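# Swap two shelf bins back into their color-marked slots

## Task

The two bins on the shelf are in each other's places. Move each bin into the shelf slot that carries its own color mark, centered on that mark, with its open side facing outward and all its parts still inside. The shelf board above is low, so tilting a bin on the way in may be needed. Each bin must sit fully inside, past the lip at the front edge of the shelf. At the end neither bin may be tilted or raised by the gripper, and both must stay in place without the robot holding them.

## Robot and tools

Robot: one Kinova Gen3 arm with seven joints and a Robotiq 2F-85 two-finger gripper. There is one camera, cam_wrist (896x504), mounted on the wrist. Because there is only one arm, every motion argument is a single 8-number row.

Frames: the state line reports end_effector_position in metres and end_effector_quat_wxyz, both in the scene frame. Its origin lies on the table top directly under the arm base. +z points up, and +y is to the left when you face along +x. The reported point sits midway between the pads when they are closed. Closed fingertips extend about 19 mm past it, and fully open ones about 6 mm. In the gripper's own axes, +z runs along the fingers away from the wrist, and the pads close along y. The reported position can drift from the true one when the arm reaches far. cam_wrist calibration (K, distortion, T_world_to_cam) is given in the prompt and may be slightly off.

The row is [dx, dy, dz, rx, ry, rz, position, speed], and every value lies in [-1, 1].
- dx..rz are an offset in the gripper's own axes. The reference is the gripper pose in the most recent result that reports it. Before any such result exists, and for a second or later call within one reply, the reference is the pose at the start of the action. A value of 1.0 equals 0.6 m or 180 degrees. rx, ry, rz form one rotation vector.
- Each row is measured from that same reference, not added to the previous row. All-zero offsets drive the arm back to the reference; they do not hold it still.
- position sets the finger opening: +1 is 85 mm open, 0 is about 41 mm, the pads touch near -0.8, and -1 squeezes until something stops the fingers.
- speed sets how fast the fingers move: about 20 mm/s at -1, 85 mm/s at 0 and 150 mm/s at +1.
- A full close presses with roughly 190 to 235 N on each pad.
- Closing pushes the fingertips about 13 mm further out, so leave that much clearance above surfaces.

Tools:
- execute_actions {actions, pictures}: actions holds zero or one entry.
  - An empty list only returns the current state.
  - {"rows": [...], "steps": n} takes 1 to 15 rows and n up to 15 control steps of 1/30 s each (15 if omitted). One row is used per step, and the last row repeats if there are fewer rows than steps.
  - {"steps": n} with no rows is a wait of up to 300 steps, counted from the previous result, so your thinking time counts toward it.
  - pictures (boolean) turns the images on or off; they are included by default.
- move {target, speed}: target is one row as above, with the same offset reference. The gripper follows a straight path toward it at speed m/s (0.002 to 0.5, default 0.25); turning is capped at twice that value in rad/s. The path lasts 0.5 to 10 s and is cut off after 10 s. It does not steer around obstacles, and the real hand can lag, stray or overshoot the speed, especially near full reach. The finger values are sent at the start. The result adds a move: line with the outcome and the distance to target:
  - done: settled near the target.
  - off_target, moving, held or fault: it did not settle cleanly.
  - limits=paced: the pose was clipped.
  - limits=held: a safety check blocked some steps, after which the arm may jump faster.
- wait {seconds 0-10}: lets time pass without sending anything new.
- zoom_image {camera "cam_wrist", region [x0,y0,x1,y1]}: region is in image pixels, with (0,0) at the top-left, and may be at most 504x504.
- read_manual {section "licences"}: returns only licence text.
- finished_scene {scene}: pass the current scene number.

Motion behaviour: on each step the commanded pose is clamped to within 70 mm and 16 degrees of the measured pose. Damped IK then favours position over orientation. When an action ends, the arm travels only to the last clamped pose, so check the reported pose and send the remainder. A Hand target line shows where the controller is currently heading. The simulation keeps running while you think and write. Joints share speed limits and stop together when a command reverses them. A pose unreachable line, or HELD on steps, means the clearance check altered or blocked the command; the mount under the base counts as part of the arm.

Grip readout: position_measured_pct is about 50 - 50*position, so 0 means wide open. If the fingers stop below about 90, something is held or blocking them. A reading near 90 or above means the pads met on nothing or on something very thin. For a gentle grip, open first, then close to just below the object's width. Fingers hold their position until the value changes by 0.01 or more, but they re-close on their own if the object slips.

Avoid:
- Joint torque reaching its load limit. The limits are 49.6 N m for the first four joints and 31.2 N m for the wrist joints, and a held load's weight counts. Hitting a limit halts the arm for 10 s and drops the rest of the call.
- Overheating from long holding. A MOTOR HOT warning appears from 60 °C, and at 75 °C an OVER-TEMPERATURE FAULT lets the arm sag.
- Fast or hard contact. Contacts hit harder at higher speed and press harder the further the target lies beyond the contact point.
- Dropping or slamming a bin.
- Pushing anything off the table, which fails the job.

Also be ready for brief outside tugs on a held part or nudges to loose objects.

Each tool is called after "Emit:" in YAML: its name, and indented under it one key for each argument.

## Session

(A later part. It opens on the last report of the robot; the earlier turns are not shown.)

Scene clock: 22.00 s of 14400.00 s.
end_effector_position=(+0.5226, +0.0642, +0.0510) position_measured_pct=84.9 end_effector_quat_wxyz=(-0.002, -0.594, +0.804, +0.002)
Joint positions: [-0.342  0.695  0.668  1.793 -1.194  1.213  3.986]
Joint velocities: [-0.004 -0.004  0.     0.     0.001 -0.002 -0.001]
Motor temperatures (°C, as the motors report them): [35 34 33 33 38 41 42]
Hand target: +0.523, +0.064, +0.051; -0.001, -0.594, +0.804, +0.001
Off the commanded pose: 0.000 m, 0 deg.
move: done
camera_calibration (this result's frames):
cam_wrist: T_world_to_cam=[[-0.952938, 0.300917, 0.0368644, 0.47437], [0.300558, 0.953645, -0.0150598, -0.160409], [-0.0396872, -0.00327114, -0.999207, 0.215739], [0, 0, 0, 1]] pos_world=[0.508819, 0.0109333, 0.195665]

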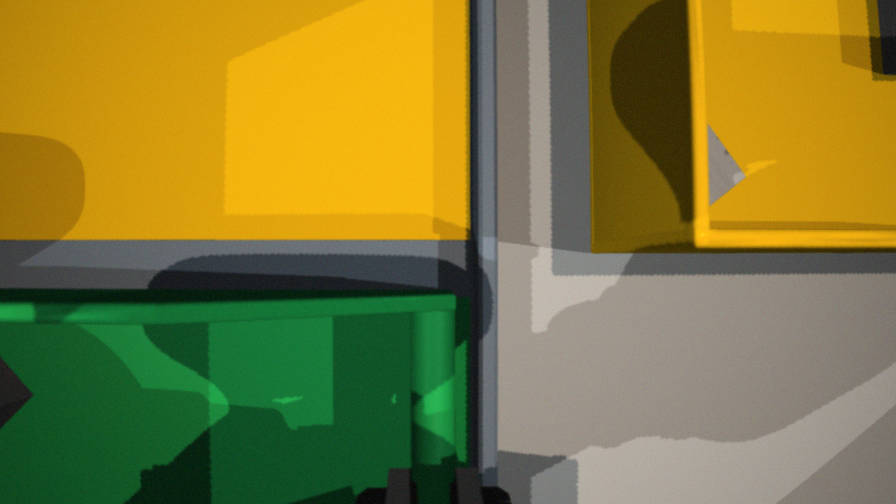

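Emit:
move:
  target: [-0.001,0,0.006,0,0,0,-1,0]
  speed: 0.03

Emit:
move:
  target: [0,0,0,0,0,0,-0.3,0]

Emit:
move:
  target: [0,0,-0.125,0,0,0,-0.3,0]

Emit:
move:
  target: [0.177,0.357,0,0,0,0,0,0]

Emit:
move:
  target: [0,0,0.139,0,0,0,0,0]
  speed: 0.12

Emit:
move:
  target: [0,0,0,0,0,0,-1,0]

Emit:
move:
  target: [0.002,0,-0.06,0,0,0,-1,0]
  speed: 0.08

Emit:
move:
  target: [0,-0.22,0.005,-0.02,0,0,-1,0]
  speed: 0.1

Scene clock: 23.83 s of 14400.00 s.
end_effector_position=(+0.5227, +0.0647, +0.0475) position_measured_pct=84.9 end_effector_quat_wxyz=(-0.002, -0.594, +0.804, +0.002)
Joint positions: [-0.346  0.699  0.665  1.795 -1.2    1.207  3.988]
Joint velocities: [-0.  0.  0. -0.  0. -0. -0.]
Motor temperatures (°C, as the motors report them): [35 34 33 33 38 41 42]
Hand target: +0.523, +0.065, +0.047; -0.002, -0.594, +0.804, +0.002
Off the commanded pose: 0.000 m, 0 deg.
move: done
camera_calibration (this result's frames):
cam_wrist: T_world_to_cam=[[-0.95288, 0.301106, 0.0368062, 0.474409], [0.300747, 0.953585, -0.0150827, -0.161109], [-0.0396393, -0.00330269, -0.999209, 0.212166], [0, 0, 0, 1]] pos_world=[0.508918, 0.0114847, 0.192107]

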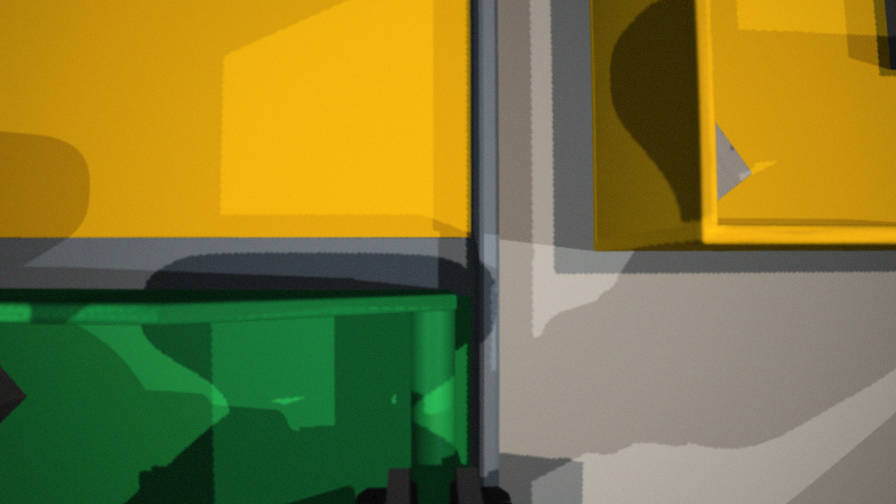

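Scene clock: 24.43 s of 14400.00 s.
end_effector_position=(+0.5227, +0.0647, +0.0475) position_measured_pct=65.1 end_effector_quat_wxyz=(-0.002, -0.594, +0.804, +0.002)
Joint positions: [-0.346  0.699  0.665  1.795 -1.2    1.207  3.988]
Joint velocities: [-0.    -0.002  0.    -0.     0.001 -0.    -0.   ]
Motor temperatures (°C, as the motors report them): [35 34 33 33 38 41 42]
Hand target: +0.523, +0.065, +0.047; -0.002, -0.594, +0.804, +0.002
Off the commanded pose: 0.000 m, 0 deg.
move: done
camera_calibration (this result's frames):
cam_wrist: T_world_to_cam=[[-0.952881, 0.301103, 0.0367938, 0.474414], [0.300744, 0.953586, -0.0150774, -0.161111], [-0.0396259, -0.00330152, -0.999209, 0.212165], [0, 0, 0, 1]] pos_world=[0.50892, 0.0114856, 0.192112]

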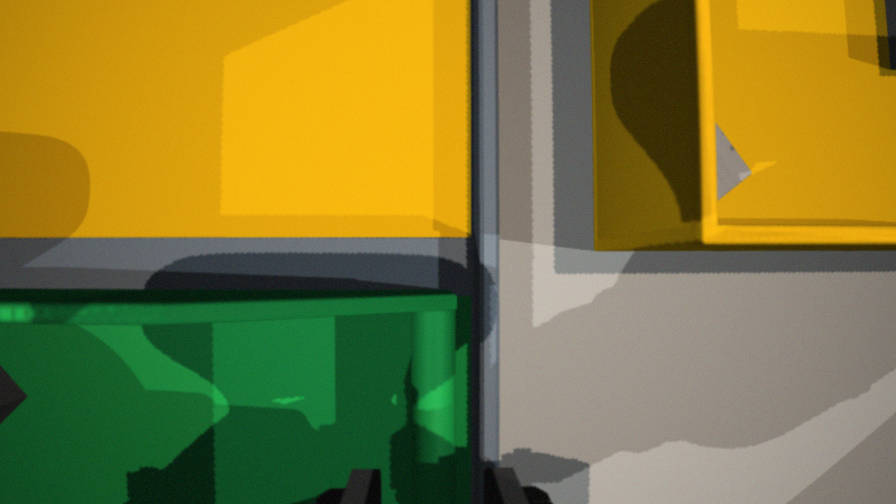

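Scene clock: 25.17 s of 14400.00 s.
end_effector_position=(+0.5230, +0.0646, +0.1222) position_measured_pct=65.1 end_effector_quat_wxyz=(-0.002, -0.594, +0.805, +0.002)
Joint positions: [-0.289  0.606  0.729  1.731 -1.075  1.337  3.919]
Joint velocities: [ 0.002 -0.005  0.003 -0.001 -0.002  0.001  0.001]
Motor temperatures (°C, as the motors report them): [35 34 33 33 38 41 42]
Hand target: +0.523, +0.065, +0.122; -0.002, -0.594, +0.805, +0.002
Off the commanded pose: 0.000 m, 0 deg.
move: done
camera_calibration (this result's frames):
cam_wrist: T_world_to_cam=[[-0.952801, 0.301317, 0.0371414, 0.47191], [0.300964, 0.953519, -0.0148785, -0.160078], [-0.0398982, -0.00299798, -0.999199, 0.28694], [0, 0, 0, 1]] pos_world=[0.509262, 0.0113036, 0.266801]

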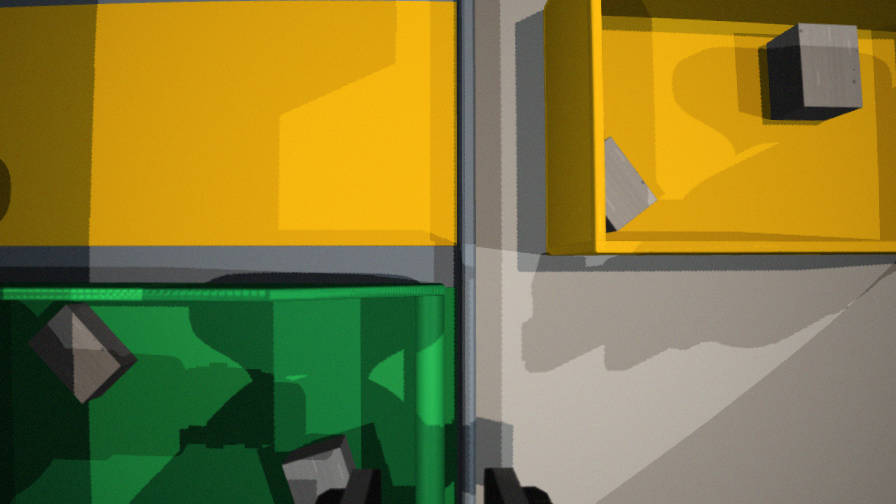

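Scene clock: 26.53 s of 14400.00 s.
end_effector_position=(+0.2869, +0.0271, +0.1229) position_measured_pct=50.0 end_effector_quat_wxyz=(-0.002, -0.595, +0.804, +0.003)
Joint positions: [-0.046  0.507  0.802  2.38  -1.016  1.151  4.615]
Joint velocities: [ 0.011  0.004  0.01   0.001 -0.002  0.006  0.004]
Motor temperatures (°C, as the motors report them): [35 34 33 33 38 41 42]
Hand target: +0.287, +0.027, +0.123; -0.002, -0.594, +0.805, +0.002
Off the commanded pose: 0.001 m, 0 deg.
move: done
camera_calibration (this result's frames):
cam_wrist: T_world_to_cam=[[-0.953253, 0.299652, 0.0389473, 0.258188], [0.299303, 0.954046, -0.014647, -0.052844], [-0.0415465, -0.00230527, -0.999134, 0.278601], [0, 0, 0, 1]] pos_world=[0.27351, -0.0263088, 0.26753]

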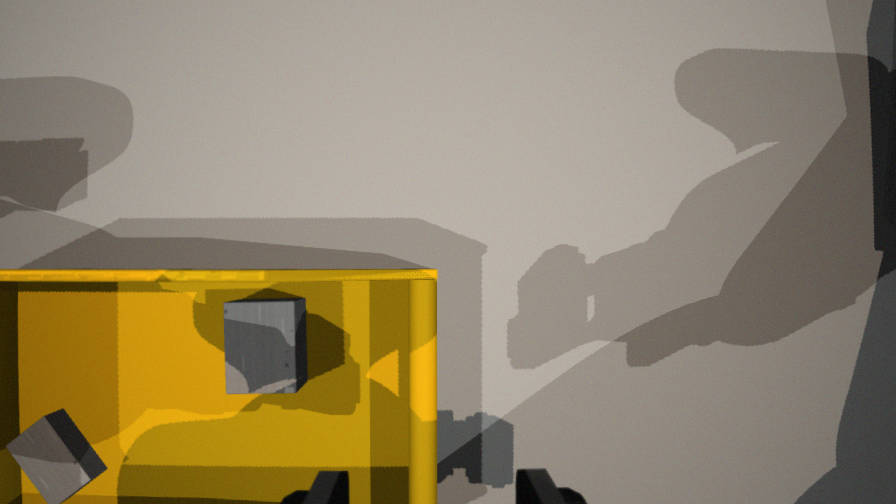

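Scene clock: 27.57 s of 14400.00 s.
end_effector_position=(+0.2866, +0.0274, +0.0399) position_measured_pct=50.0 end_effector_quat_wxyz=(-0.002, -0.595, +0.804, +0.002)
Joint positions: [-0.087  0.712  0.637  2.481 -1.379  1.051  4.861]
Joint velocities: [ 0.001  0.008 -0.004  0.001 -0.001 -0.003 -0.001]
Motor temperatures (°C, as the motors report them): [35 34 33 33 38 41 42]
Hand target: +0.286, +0.027, +0.040; -0.003, -0.595, +0.804, +0.003
Off the commanded pose: 0.000 m, 0 deg.
move: done
camera_calibration (this result's frames):
cam_wrist: T_world_to_cam=[[-0.953507, 0.298885, 0.0386317, 0.2611], [0.298514, 0.954285, -0.0151582, -0.0539448], [-0.0413962, -0.00292131, -0.999139, 0.195647], [0, 0, 0, 1]] pos_world=[0.273163, -0.0259887, 0.184574]

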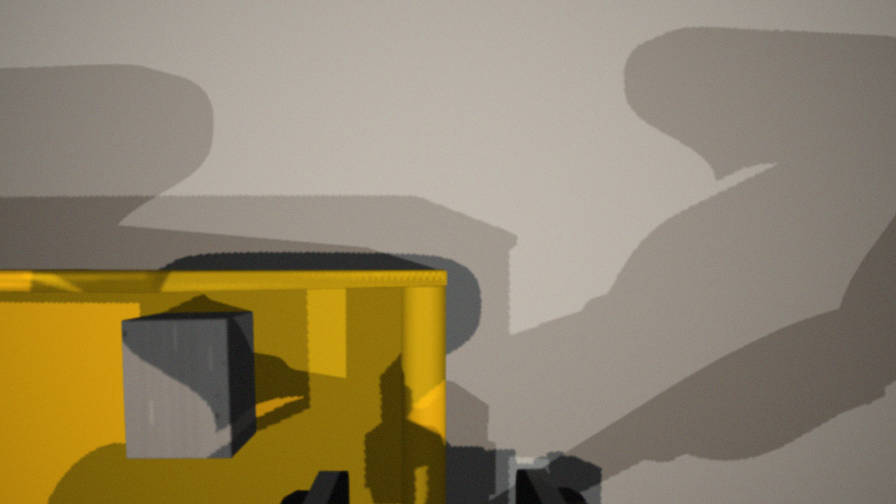

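Scene clock: 28.27 s of 14400.00 s.
end_effector_position=(+0.2868, +0.0272, +0.0402) position_measured_pct=84.9 end_effector_quat_wxyz=(-0.002, -0.595, +0.804, +0.002)
Joint positions: [-0.087  0.712  0.638  2.481 -1.379  1.051  4.861]
Joint velocities: [-0.    -0.001 -0.001  0.    -0.     0.     0.   ]
Motor temperatures (°C, as the motors report them): [35 34 33 33 38 41 42]
Hand target: +0.287, +0.027, +0.040; -0.002, -0.595, +0.804, +0.002
Off the commanded pose: 0.000 m, 0 deg.
move: done
camera_calibration (this result's frames):
cam_wrist: T_world_to_cam=[[-0.953578, 0.29879, 0.0375949, 0.261414], [0.29842, 0.954313, -0.0152179, -0.0538649], [-0.0404243, -0.00329232, -0.999177, 0.195699], [0, 0, 0, 1]] pos_world=[0.273264, -0.0260598, 0.184891]

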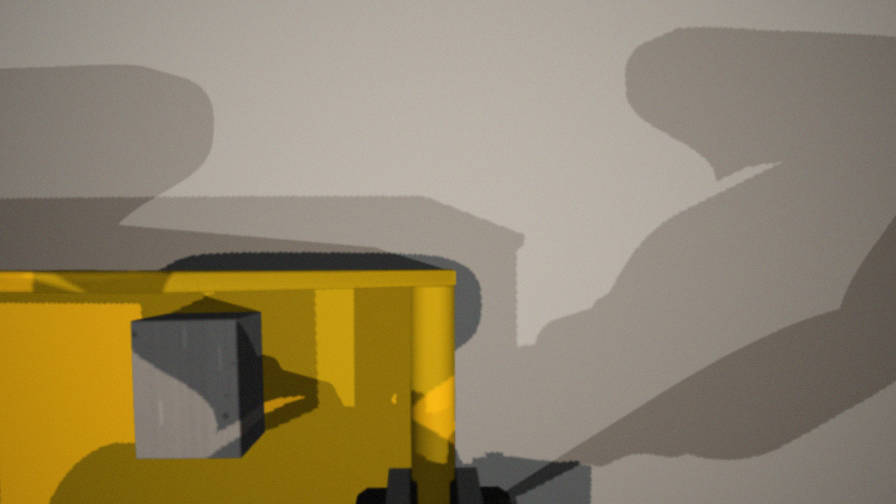

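Scene clock: 29.00 s of 14400.00 s.
end_effector_position=(+0.2860, +0.0264, +0.0756) position_measured_pct=84.9 end_effector_quat_wxyz=(-0.003, -0.595, +0.804, +0.003)
Joint positions: [-0.061  0.621  0.709  2.445 -1.211  1.081  4.754]
Joint velocities: [-0.001 -0.006  0.003 -0.001 -0.001  0.002  0.001]
Motor temperatures (°C, as the motors report them): [35 34 33 33 38 41 42]
Hand target: +0.287, +0.026, +0.076; -0.002, -0.595, +0.804, +0.002
Off the commanded pose: 0.001 m, 0 deg.
move: done
camera_calibration (this result's frames):
cam_wrist: T_world_to_cam=[[-0.953389, 0.299104, 0.0398212, 0.259376], [0.298758, 0.954218, -0.0145188, -0.0524358], [-0.0423407, -0.00194512, -0.999101, 0.231512], [0, 0, 0, 1]] pos_world=[0.272754, -0.0270949, 0.220214]

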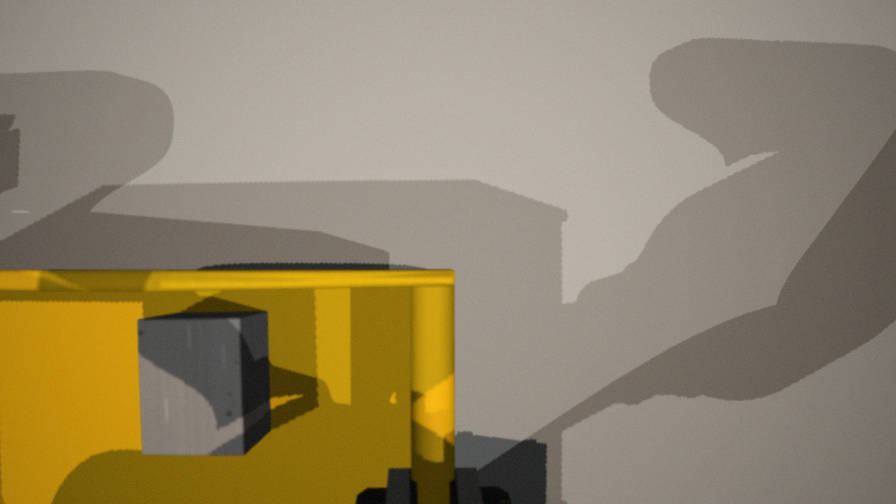

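Scene clock: 30.63 s of 14400.00 s.
end_effector_position=(+0.4120, -0.0120, +0.0712) position_measured_pct=84.9 end_effector_quat_wxyz=(-0.021, -0.595, +0.803, +0.029)
Joint positions: [-0.133  0.748  0.678  1.986 -1.133  1.247  4.337]
Joint velocities: [ 0.001  0.004 -0.001 -0.001  0.002 -0.001 -0.001]
Motor temperatures (°C, as the motors report them): [35 34 33 33 38 41 42]
Hand target: +0.412, -0.013, +0.072; -0.021, -0.595, +0.803, +0.028
Off the commanded pose: 0.001 m, 0 deg.
move: done
camera_calibration (this result's frames):
cam_wrist: T_world_to_cam=[[-0.949144, 0.29725, 0.103765, 0.384754], [0.297376, 0.954649, -0.0146209, -0.0529582], [-0.103405, 0.0169797, -0.994494, 0.257404], [0, 0, 0, 1]] pos_world=[0.407553, -0.0681826, 0.215288]

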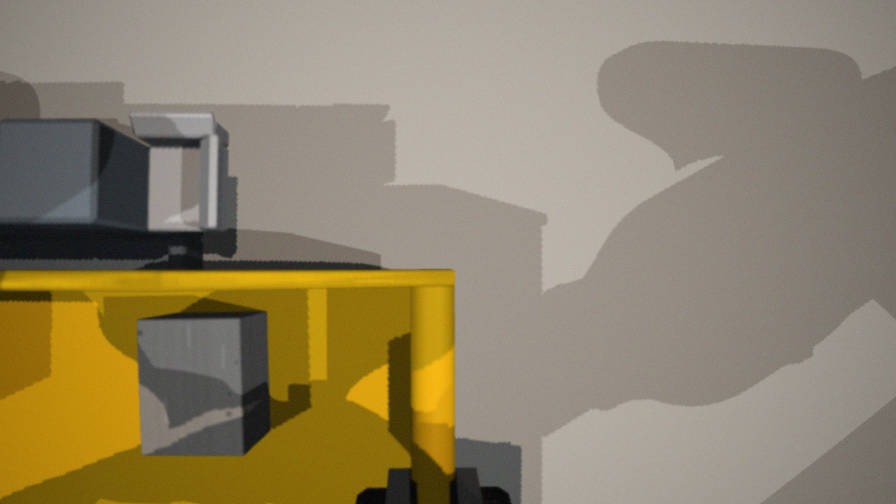

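Emit:
move:
  target: [0.001,-0.14,-0.002,0,0,0,-1,0]
  speed: 0.07

Emit:
move:
  target: [0,-0.002,0.031,0.021,0,0,-1,0]
  speed: 0.03

Emit:
move:
  target: [0,0,0,0,0,0,-0.3,0]

Emit:
move:
  target: [-0.05,0,-0.15,0,0,0,-0.3,0]

Scene clock: 32.80 s of 14400.00 s.
end_effector_position=(+0.4917, -0.0365, +0.0655) position_measured_pct=84.9 end_effector_quat_wxyz=(-0.022, -0.595, +0.803, +0.030)
Joint positions: [-0.118  0.855  0.658  1.699 -1.139  1.337  4.154]
Joint velocities: [ 0.002  0.003  0.001 -0.001  0.001 -0.001  0.001]
Motor temperatures (°C, as the motors report them): [35 34 33 33 38 41 42]
Hand target: +0.492, -0.037, +0.066; -0.022, -0.595, +0.803, +0.029
Off the commanded pose: 0.001 m, 0 deg.
move: done
camera_calibration (this result's frames):
cam_wrist: T_world_to_cam=[[-0.949107, 0.296685, 0.10571, 0.468131], [0.296885, 0.954808, -0.0142102, -0.053109], [-0.105149, 0.0178967, -0.994295, 0.261299], [0, 0, 0, 1]] pos_world=[0.487549, -0.0928552, 0.209568]

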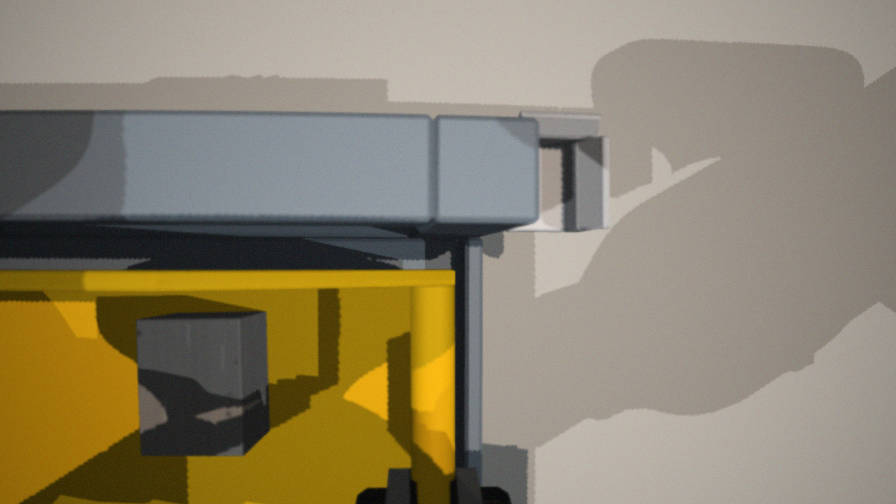

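Scene clock: 34.13 s of 14400.00 s.
end_effector_position=(+0.4915, -0.0366, +0.0478) position_measured_pct=84.9 end_effector_quat_wxyz=(-0.002, -0.595, +0.804, +0.003)
Joint positions: [-0.135  0.849  0.64   1.785 -1.226  1.25   4.23 ]
Joint velocities: [-0.    -0.001  0.     0.001 -0.001 -0.001  0.001]
Motor temperatures (°C, as the motors report them): [35 34 33 33 38 41 42]
Hand target: +0.491, -0.036, +0.047; -0.002, -0.595, +0.804, +0.003
Off the commanded pose: 0.001 m, 0 deg.
move: done
camera_calibration (this result's frames):
cam_wrist: T_world_to_cam=[[-0.953663, 0.298333, 0.0390303, 0.475366], [0.298005, 0.95446, -0.0141098, -0.0537482], [-0.0414623, -0.00182483, -0.999138, 0.211906], [0, 0, 0, 1]] pos_world=[0.478142, -0.0901302, 0.192411]

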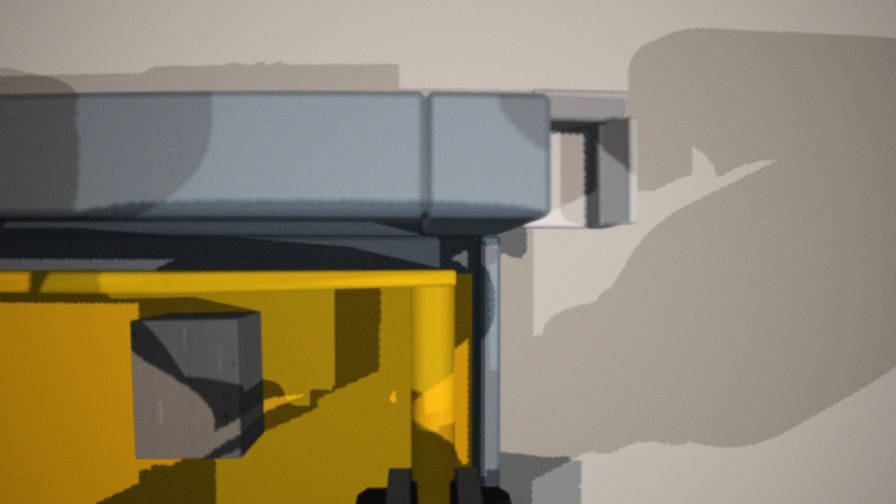

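Scene clock: 34.73 s of 14400.00 s.
end_effector_position=(+0.4915, -0.0366, +0.0478) position_measured_pct=65.1 end_effector_quat_wxyz=(-0.002, -0.595, +0.804, +0.003)
Joint positions: [-0.134  0.849  0.639  1.785 -1.226  1.249  4.23 ]
Joint velocities: [ 0.     0.003  0.001 -0.     0.001 -0.    -0.   ]
Motor temperatures (°C, as the motors report them): [35 34 33 33 38 41 42]
Hand target: +0.492, -0.037, +0.048; -0.002, -0.595, +0.804, +0.003
Off the commanded pose: 0.000 m, 0 deg.
move: done
camera_calibration (this result's frames):
cam_wrist: T_world_to_cam=[[-0.953665, 0.29833, 0.0390207, 0.47537], [0.298002, 0.954461, -0.0141086, -0.0537476], [-0.0414528, -0.00182669, -0.999139, 0.211905], [0, 0, 0, 1]] pos_world=[0.478144, -0.0901299, 0.192415]

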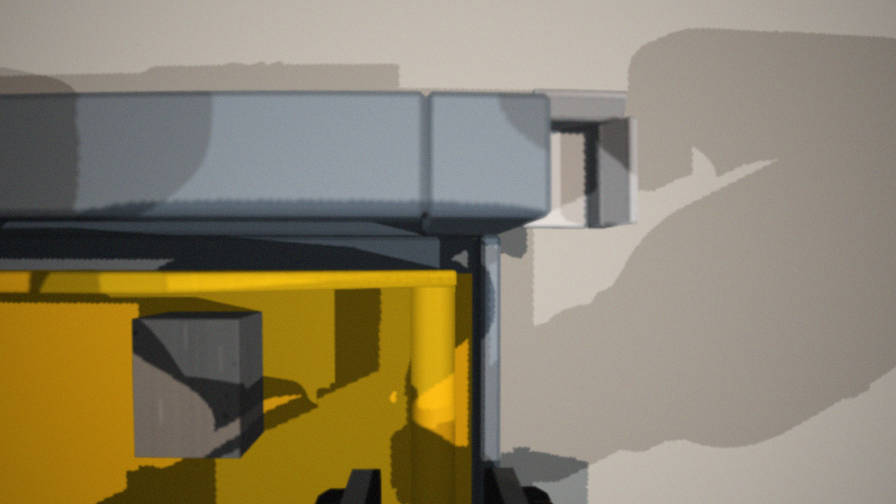

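Scene clock: 35.50 s of 14400.00 s.
end_effector_position=(+0.5008, -0.0085, +0.1376) position_measured_pct=65.1 end_effector_quat_wxyz=(-0.002, -0.595, +0.804, +0.003)
Joint positions: [-0.119  0.698  0.722  1.713 -1.072  1.393  4.089]
Joint velocities: [-0.001 -0.004  0.001 -0.001 -0.001  0.001  0.001]
Motor temperatures (°C, as the motors report them): [35 34 33 33 38 41 42]
Hand target: +0.501, -0.008, +0.138; -0.002, -0.595, +0.804, +0.003
Off the commanded pose: 0.000 m, 0 deg.
move: done
camera_calibration (this result's frames):
cam_wrist: T_world_to_cam=[[-0.953451, 0.299001, 0.0391067, 0.472174], [0.298691, 0.954252, -0.0136763, -0.082515], [-0.0414068, -0.00135887, -0.999141, 0.302023], [0, 0, 0, 1]] pos_world=[0.487347, -0.0620299, 0.28217]

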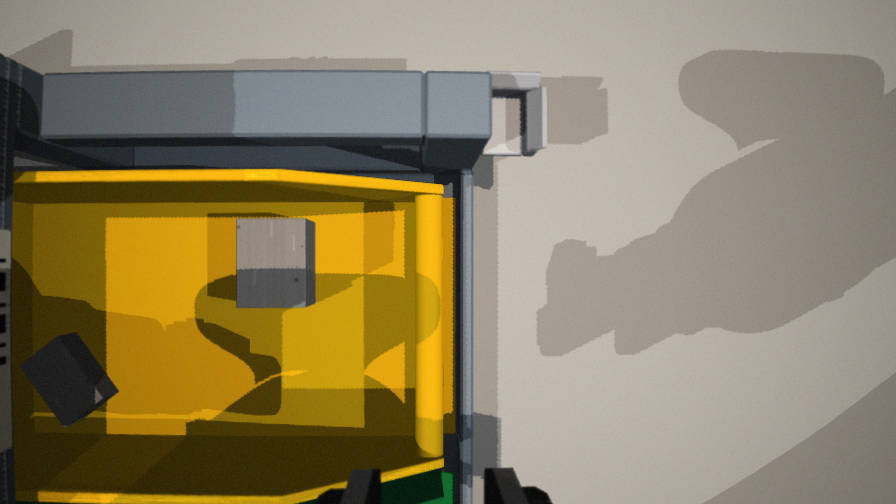

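Emit:
finished_scene:
  scene: 2

The scene is finished: the task was done.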